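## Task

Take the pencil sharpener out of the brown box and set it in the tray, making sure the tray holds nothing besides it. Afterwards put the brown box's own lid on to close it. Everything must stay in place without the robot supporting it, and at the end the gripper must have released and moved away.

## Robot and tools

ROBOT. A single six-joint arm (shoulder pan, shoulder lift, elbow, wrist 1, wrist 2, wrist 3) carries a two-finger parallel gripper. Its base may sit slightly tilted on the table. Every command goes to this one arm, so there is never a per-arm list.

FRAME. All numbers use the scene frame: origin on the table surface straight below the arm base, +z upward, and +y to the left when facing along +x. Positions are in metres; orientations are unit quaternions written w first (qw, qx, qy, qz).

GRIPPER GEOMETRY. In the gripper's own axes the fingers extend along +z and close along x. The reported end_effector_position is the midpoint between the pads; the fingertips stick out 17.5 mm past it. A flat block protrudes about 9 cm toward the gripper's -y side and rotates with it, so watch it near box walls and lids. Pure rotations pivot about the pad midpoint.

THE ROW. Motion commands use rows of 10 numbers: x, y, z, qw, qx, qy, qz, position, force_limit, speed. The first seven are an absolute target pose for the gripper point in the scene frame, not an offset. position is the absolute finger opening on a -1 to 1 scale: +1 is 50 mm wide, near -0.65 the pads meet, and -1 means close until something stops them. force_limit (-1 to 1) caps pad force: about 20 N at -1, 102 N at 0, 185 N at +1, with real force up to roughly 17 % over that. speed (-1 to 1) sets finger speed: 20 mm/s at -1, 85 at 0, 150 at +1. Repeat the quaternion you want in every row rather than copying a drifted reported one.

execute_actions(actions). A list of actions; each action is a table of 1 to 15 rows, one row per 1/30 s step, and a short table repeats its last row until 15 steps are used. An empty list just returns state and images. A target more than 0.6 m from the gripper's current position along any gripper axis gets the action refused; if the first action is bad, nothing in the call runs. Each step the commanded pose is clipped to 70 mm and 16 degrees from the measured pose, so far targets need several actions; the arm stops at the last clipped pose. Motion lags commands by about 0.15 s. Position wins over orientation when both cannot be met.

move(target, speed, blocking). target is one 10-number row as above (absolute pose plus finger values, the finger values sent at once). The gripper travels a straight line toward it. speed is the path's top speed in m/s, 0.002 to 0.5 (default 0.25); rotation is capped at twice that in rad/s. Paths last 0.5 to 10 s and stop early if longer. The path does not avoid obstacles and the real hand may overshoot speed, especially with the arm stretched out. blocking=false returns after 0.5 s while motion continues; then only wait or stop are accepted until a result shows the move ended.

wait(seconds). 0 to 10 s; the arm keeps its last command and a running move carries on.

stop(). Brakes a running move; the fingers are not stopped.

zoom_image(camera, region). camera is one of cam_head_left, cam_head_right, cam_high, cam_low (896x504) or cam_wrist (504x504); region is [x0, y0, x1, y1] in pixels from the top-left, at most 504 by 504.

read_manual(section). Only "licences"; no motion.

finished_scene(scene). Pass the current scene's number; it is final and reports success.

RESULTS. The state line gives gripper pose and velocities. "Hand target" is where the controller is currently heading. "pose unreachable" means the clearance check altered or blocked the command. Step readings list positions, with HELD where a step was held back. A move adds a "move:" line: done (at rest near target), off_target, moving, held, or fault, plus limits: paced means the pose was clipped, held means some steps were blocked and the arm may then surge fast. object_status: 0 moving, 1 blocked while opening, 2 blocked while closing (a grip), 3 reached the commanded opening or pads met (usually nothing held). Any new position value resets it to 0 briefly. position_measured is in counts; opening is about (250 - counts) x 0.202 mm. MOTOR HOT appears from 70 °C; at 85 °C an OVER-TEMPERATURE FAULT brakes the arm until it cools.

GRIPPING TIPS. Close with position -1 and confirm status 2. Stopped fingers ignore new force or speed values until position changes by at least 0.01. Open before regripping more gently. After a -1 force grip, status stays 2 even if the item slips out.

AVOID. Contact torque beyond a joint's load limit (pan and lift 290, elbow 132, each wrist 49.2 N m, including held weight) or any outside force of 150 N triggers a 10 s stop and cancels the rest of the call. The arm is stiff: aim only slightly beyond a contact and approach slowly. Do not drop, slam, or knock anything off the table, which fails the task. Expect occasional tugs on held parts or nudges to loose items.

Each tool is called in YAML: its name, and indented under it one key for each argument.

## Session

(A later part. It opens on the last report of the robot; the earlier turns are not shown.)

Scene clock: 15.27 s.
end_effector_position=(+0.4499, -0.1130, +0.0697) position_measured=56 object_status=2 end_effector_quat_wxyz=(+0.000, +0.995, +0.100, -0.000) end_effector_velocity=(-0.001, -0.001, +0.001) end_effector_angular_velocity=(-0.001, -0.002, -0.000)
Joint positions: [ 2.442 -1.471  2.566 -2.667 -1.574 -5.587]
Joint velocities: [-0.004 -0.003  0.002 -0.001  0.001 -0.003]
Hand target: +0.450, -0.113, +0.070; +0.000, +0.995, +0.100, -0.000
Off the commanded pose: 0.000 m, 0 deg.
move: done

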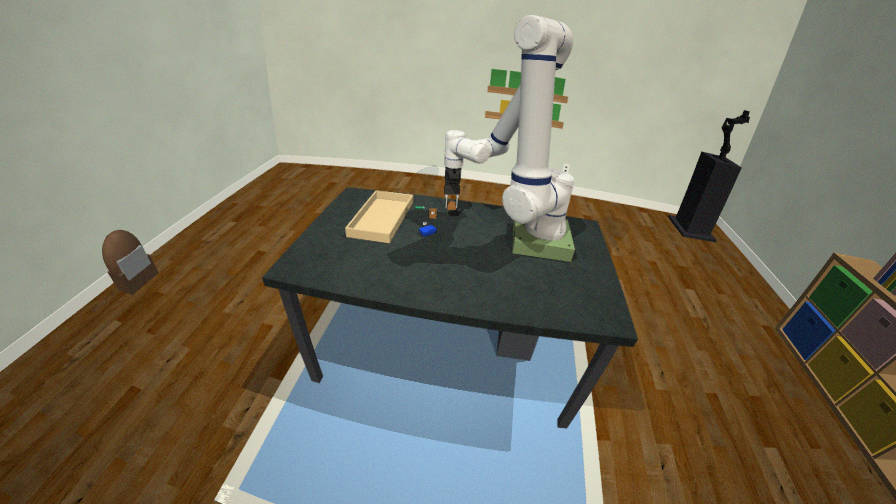

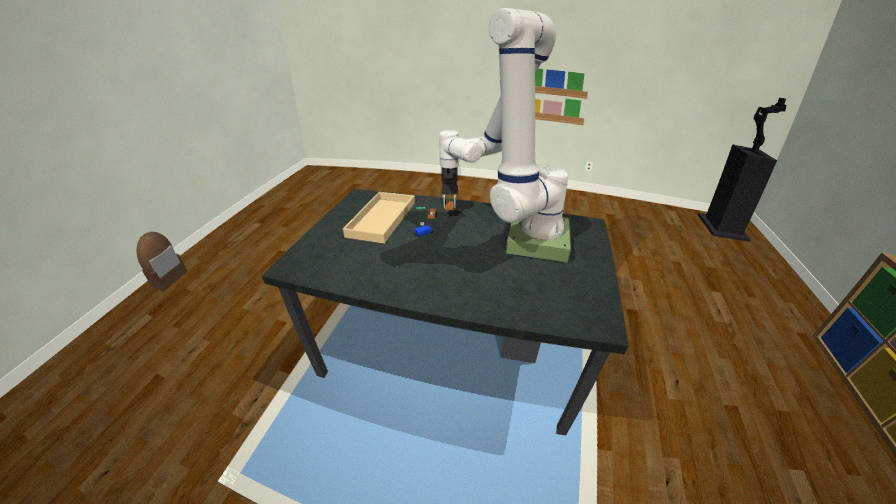

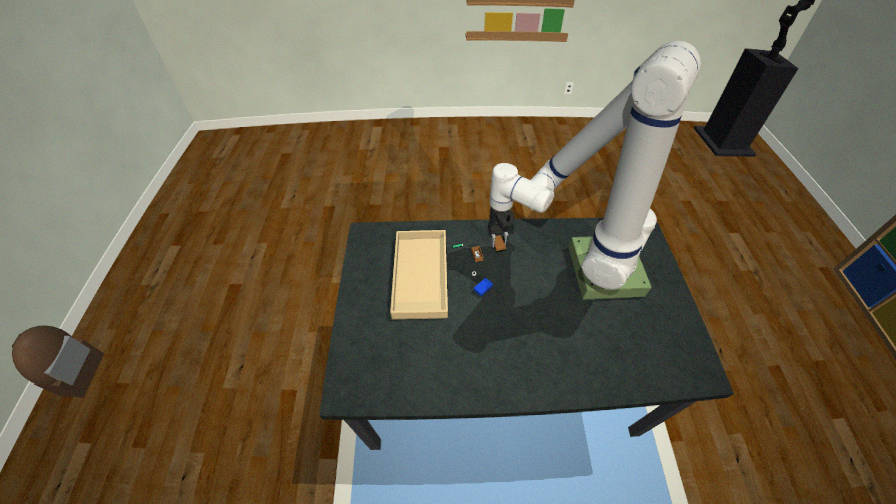

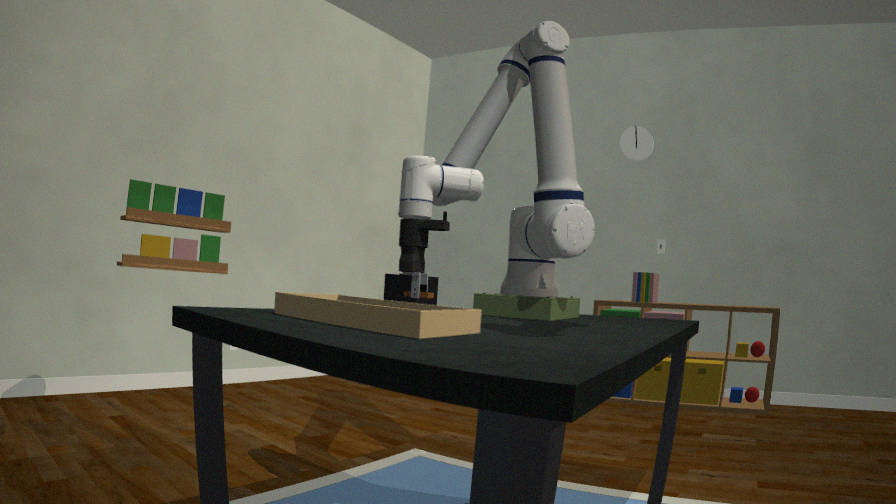

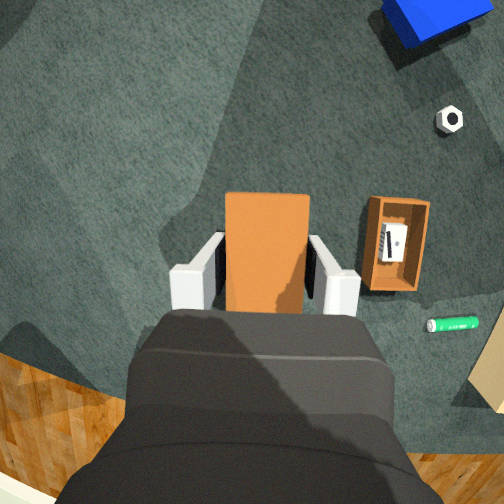

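move:
  target: [0.45,-0.113,0.021,0,0.995,0.1,0,-1,-0.8,-0.5]
  speed: 0.05

move:
  target: [0.45,-0.113,0.021,0,0.995,0.1,0,1,-0.8,0]

move:
  target: [0.45,-0.113,0.055,0,0.995,0.1,0,1,-0.8,0]
  speed: 0.1

move:
  target: [0.536,-0.095,0.055,0,0.774,-0.633,0,0.44,-0.8,0]
  speed: 0.4

Scene clock: 18.67 s.
end_effector_position=(+0.4502, -0.1132, +0.0210) position_measured=56 object_status=2 end_effector_quat_wxyz=(+0.000, +0.995, +0.100, -0.000) end_effector_velocity=(+0.000, -0.000, -0.002) end_effector_angular_velocity=(-0.000, -0.000, +0.000)
Joint positions: [ 2.442 -1.335  2.586 -2.824 -1.573 -5.588]
Joint velocities: [-0.     0.006  0.    -0.007  0.    -0.   ]
Hand target: +0.450, -0.113, +0.021; +0.000, +0.995, +0.100, -0.000
Off the commanded pose: 0.000 m, 0 deg.
move: done

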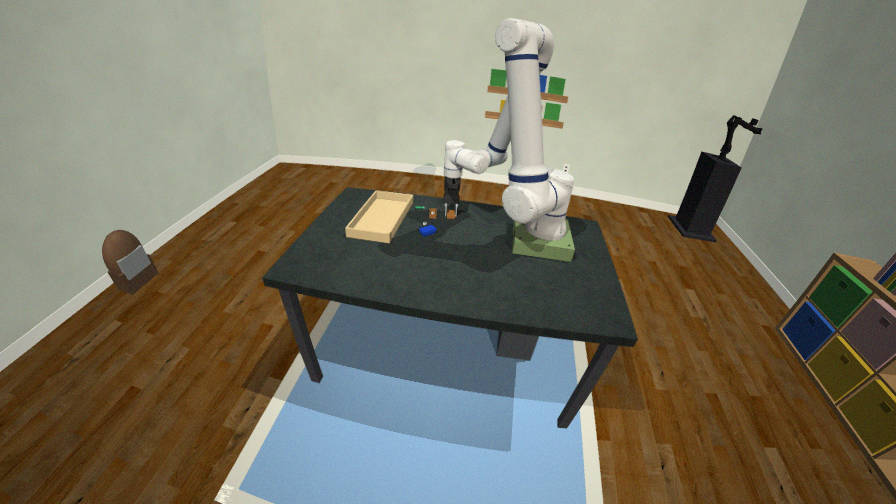

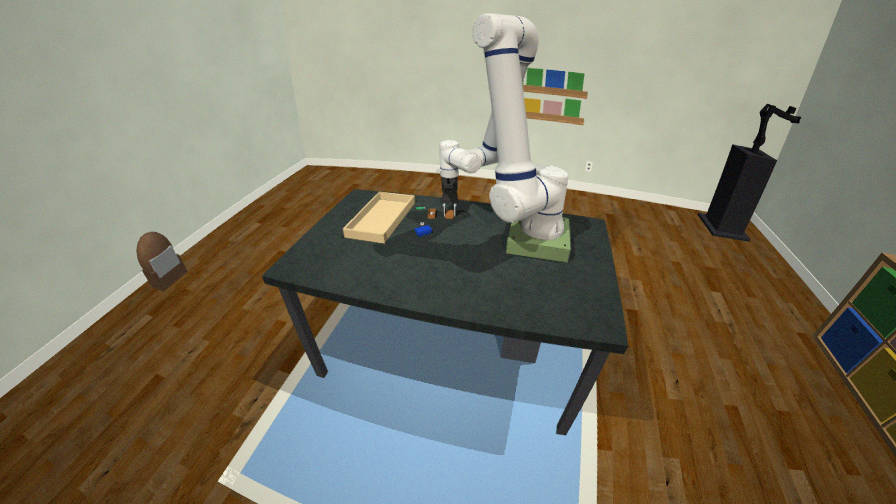

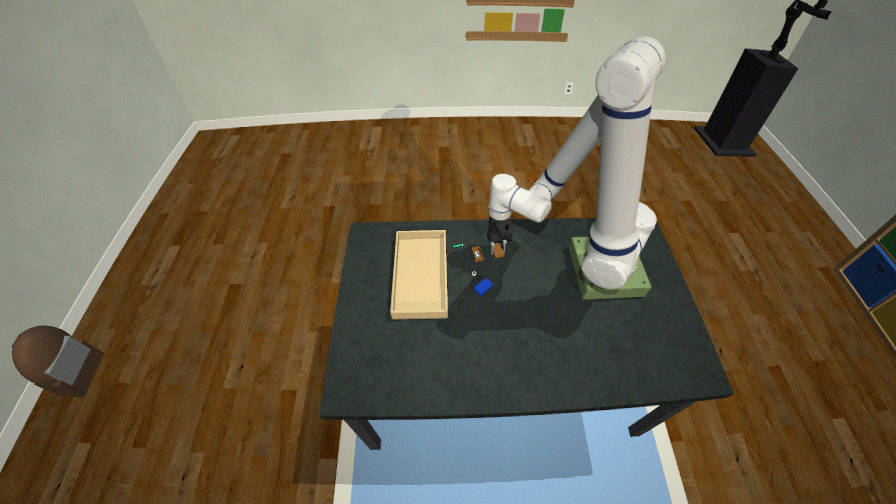

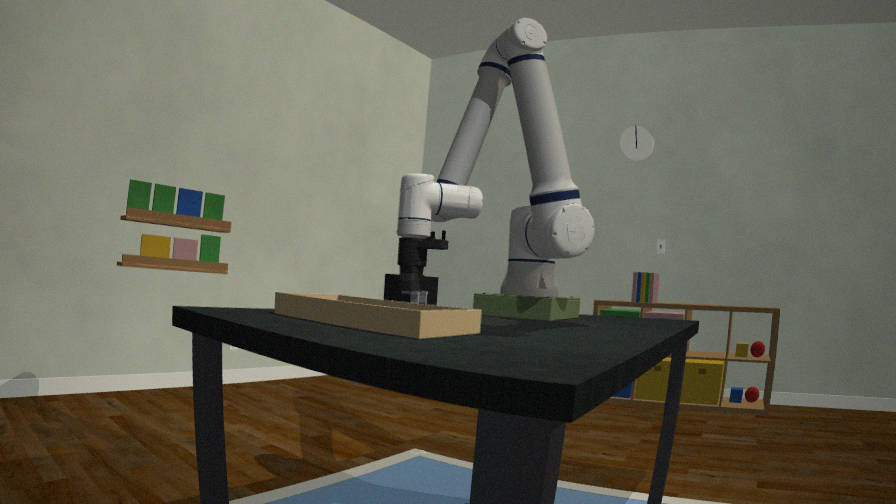

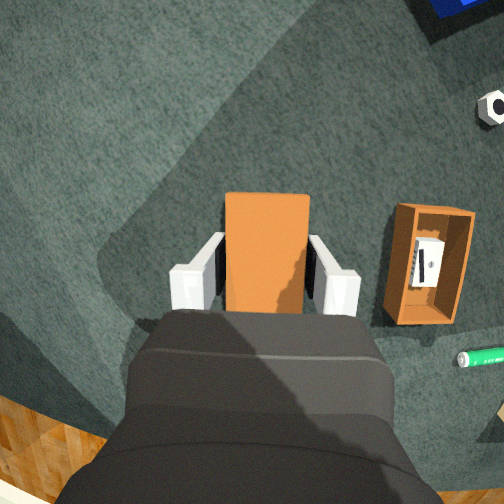

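Scene clock: 19.37 s.
end_effector_position=(+0.4500, -0.1130, +0.0210) position_measured=3 object_status=3 end_effector_quat_wxyz=(-0.000, +0.995, +0.100, -0.000) end_effector_velocity=(-0.000, +0.000, +0.000) end_effector_angular_velocity=(-0.000, -0.000, +0.000)
Joint positions: [ 2.442 -1.335  2.587 -2.824 -1.573 -5.588]
Joint velocities: [ 0.    -0.     0.001 -0.001  0.     0.   ]
Hand target: +0.450, -0.113, +0.021; -0.000, +0.995, +0.100, +0.000
Off the commanded pose: 0.000 m, 0 deg.
move: done

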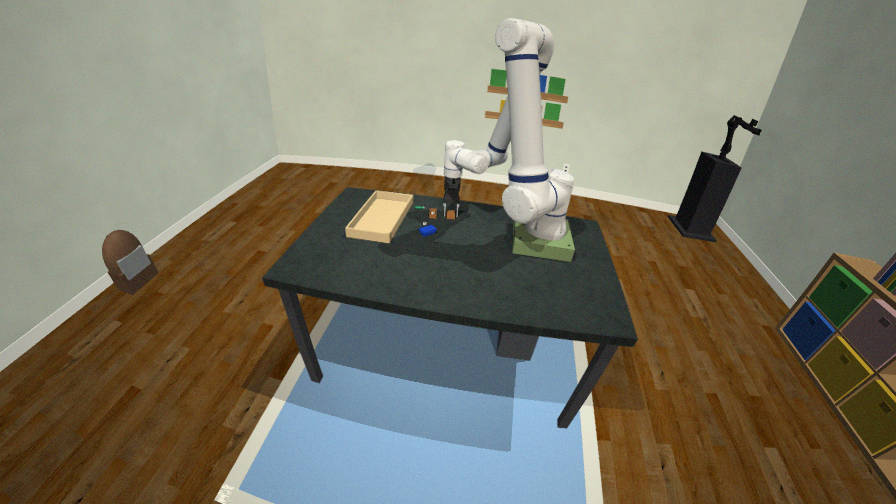

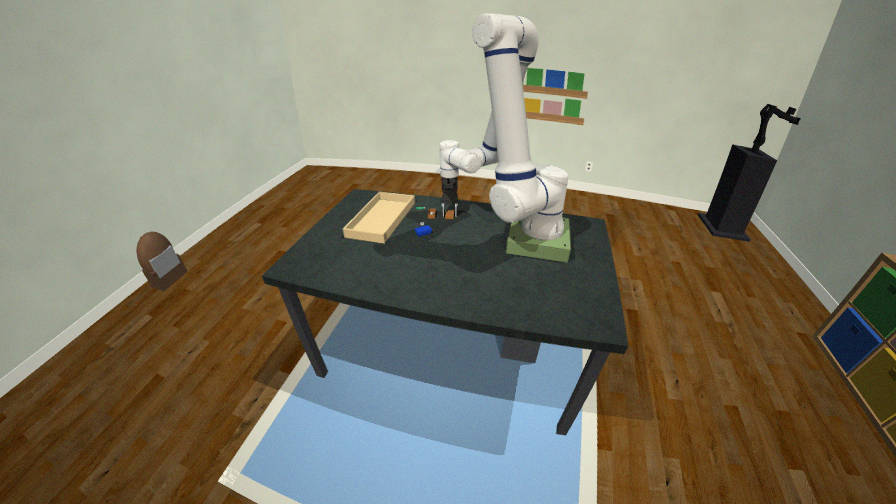

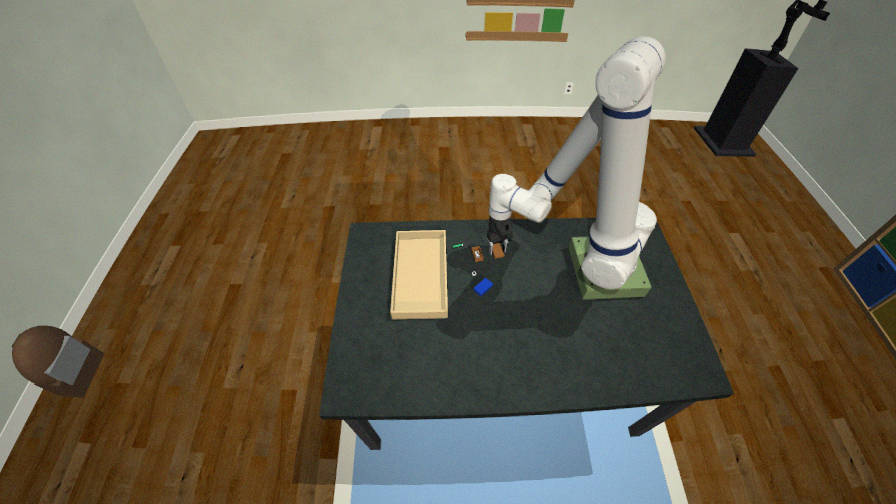

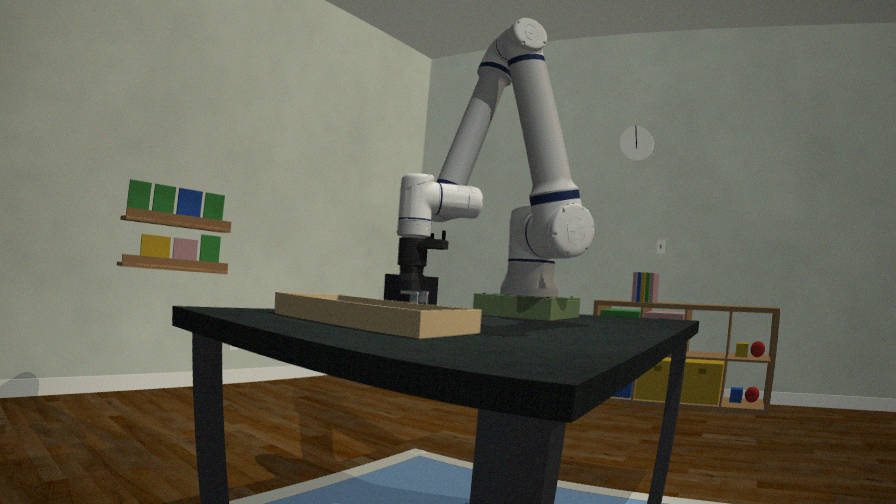

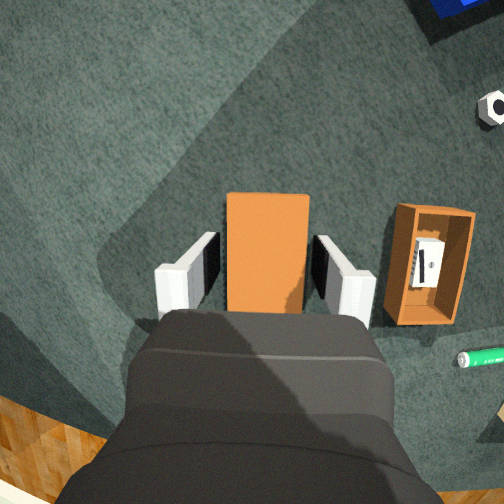

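Scene clock: 20.20 s.
end_effector_position=(+0.4499, -0.1129, +0.0549) position_measured=3 object_status=3 end_effector_quat_wxyz=(-0.000, +0.995, +0.100, +0.000) end_effector_velocity=(-0.000, +0.000, +0.002) end_effector_angular_velocity=(+0.001, +0.001, -0.000)
Joint positions: [ 2.442 -1.432  2.574 -2.715 -1.573 -5.587]
Joint velocities: [-0.    -0.005 -0.001  0.007  0.    -0.   ]
Hand target: +0.450, -0.113, +0.055; +0.000, +0.995, +0.100, +0.000
Off the commanded pose: 0.000 m, 0 deg.
move: done

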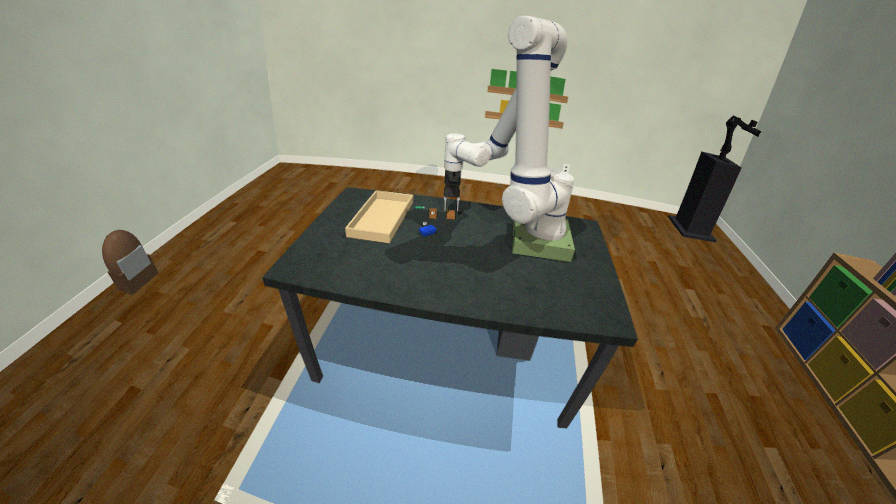

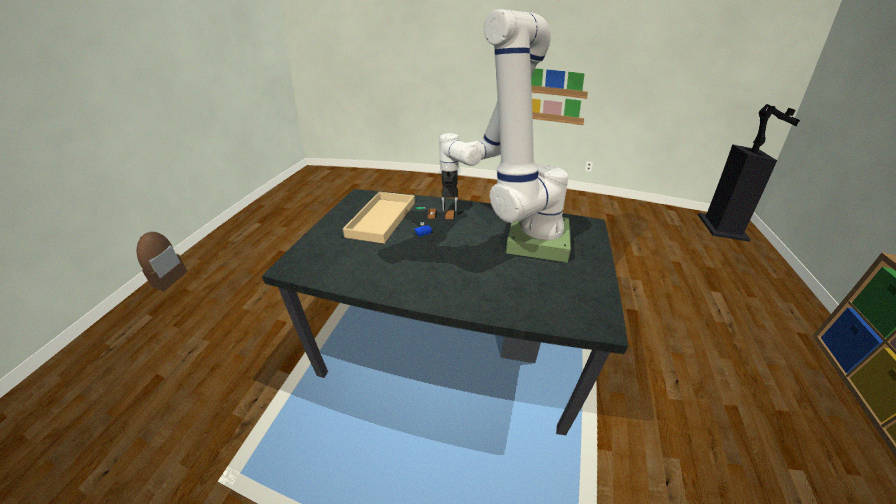

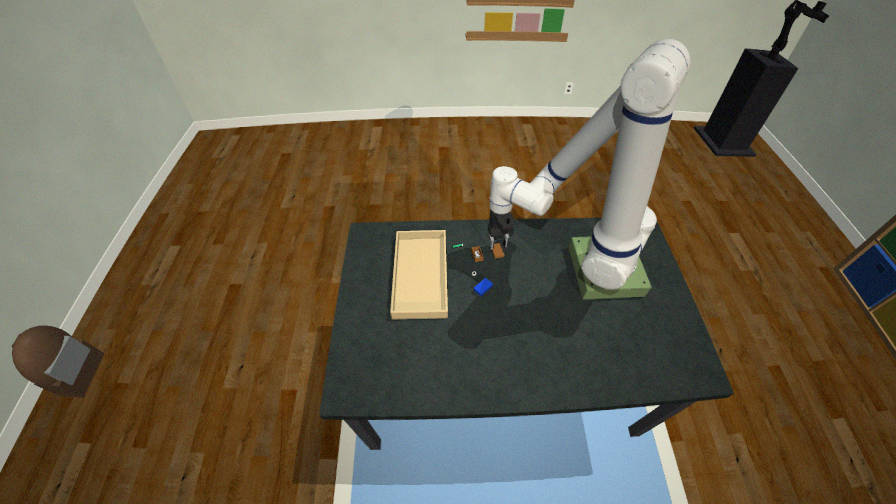

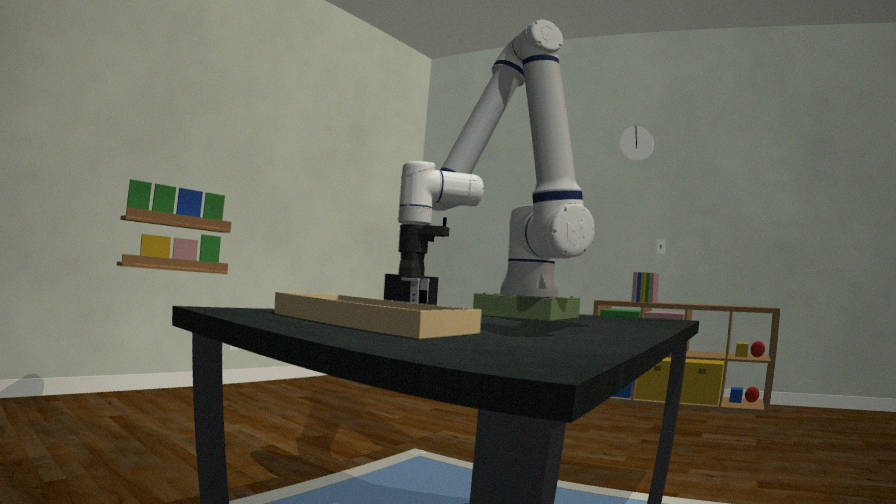

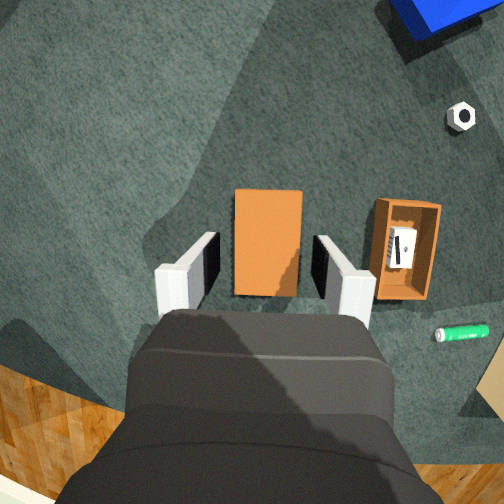

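Scene clock: 22.70 s.
end_effector_position=(+0.5363, -0.0949, +0.0554) position_measured=86 object_status=3 end_effector_quat_wxyz=(-0.001, +0.774, -0.633, -0.000) end_effector_velocity=(+0.000, +0.000, -0.000) end_effector_angular_velocity=(-0.001, +0.001, -0.008)
Joint positions: [ 2.577 -1.373  2.488 -2.688 -1.572 -3.881]
Joint velocities: [ 0.002  0.    -0.001  0.001 -0.001  0.01 ]
Hand target: +0.536, -0.095, +0.055; -0.000, +0.774, -0.633, -0.000
Off the commanded pose: 0.001 m, 0 deg.
move: done

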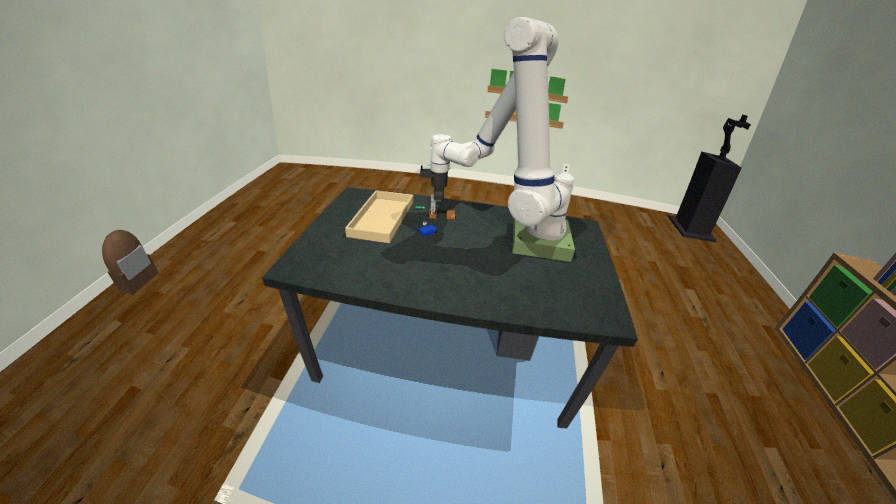

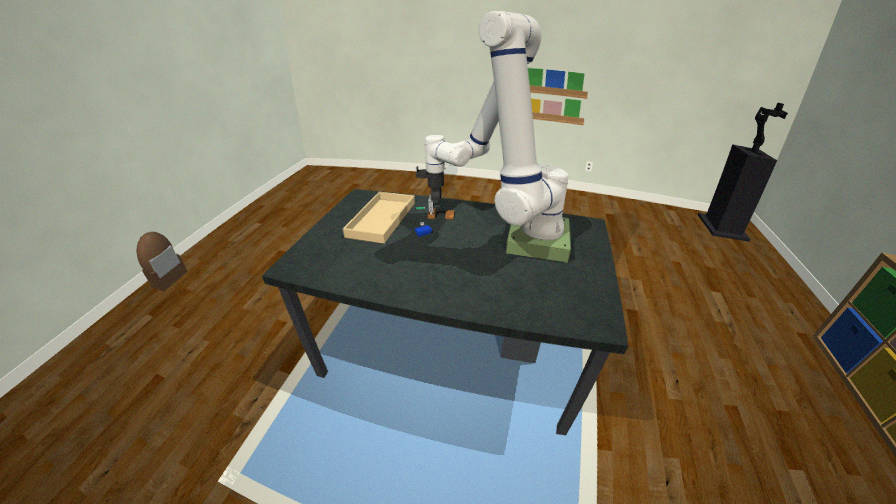

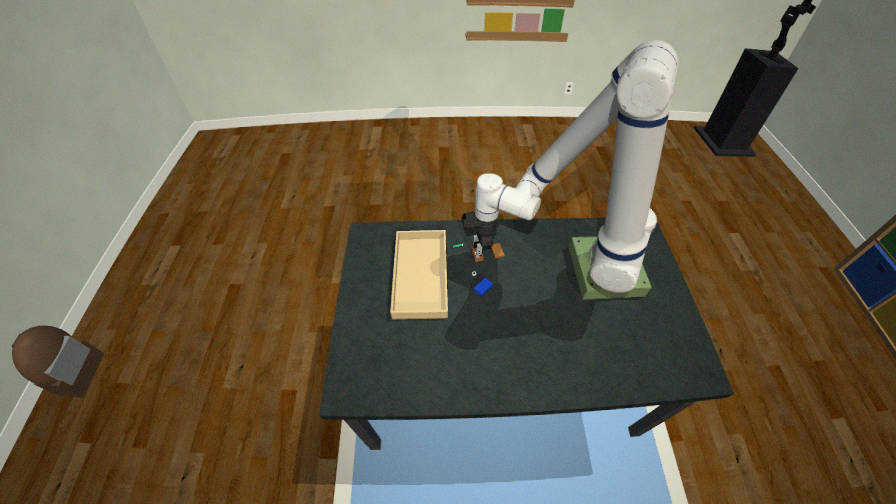

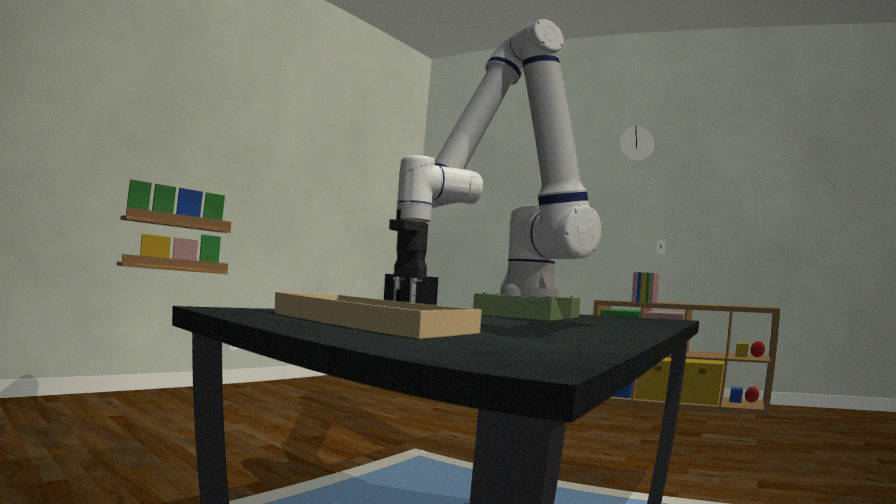

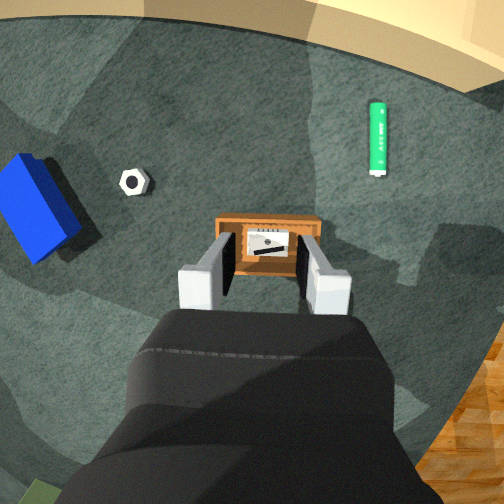

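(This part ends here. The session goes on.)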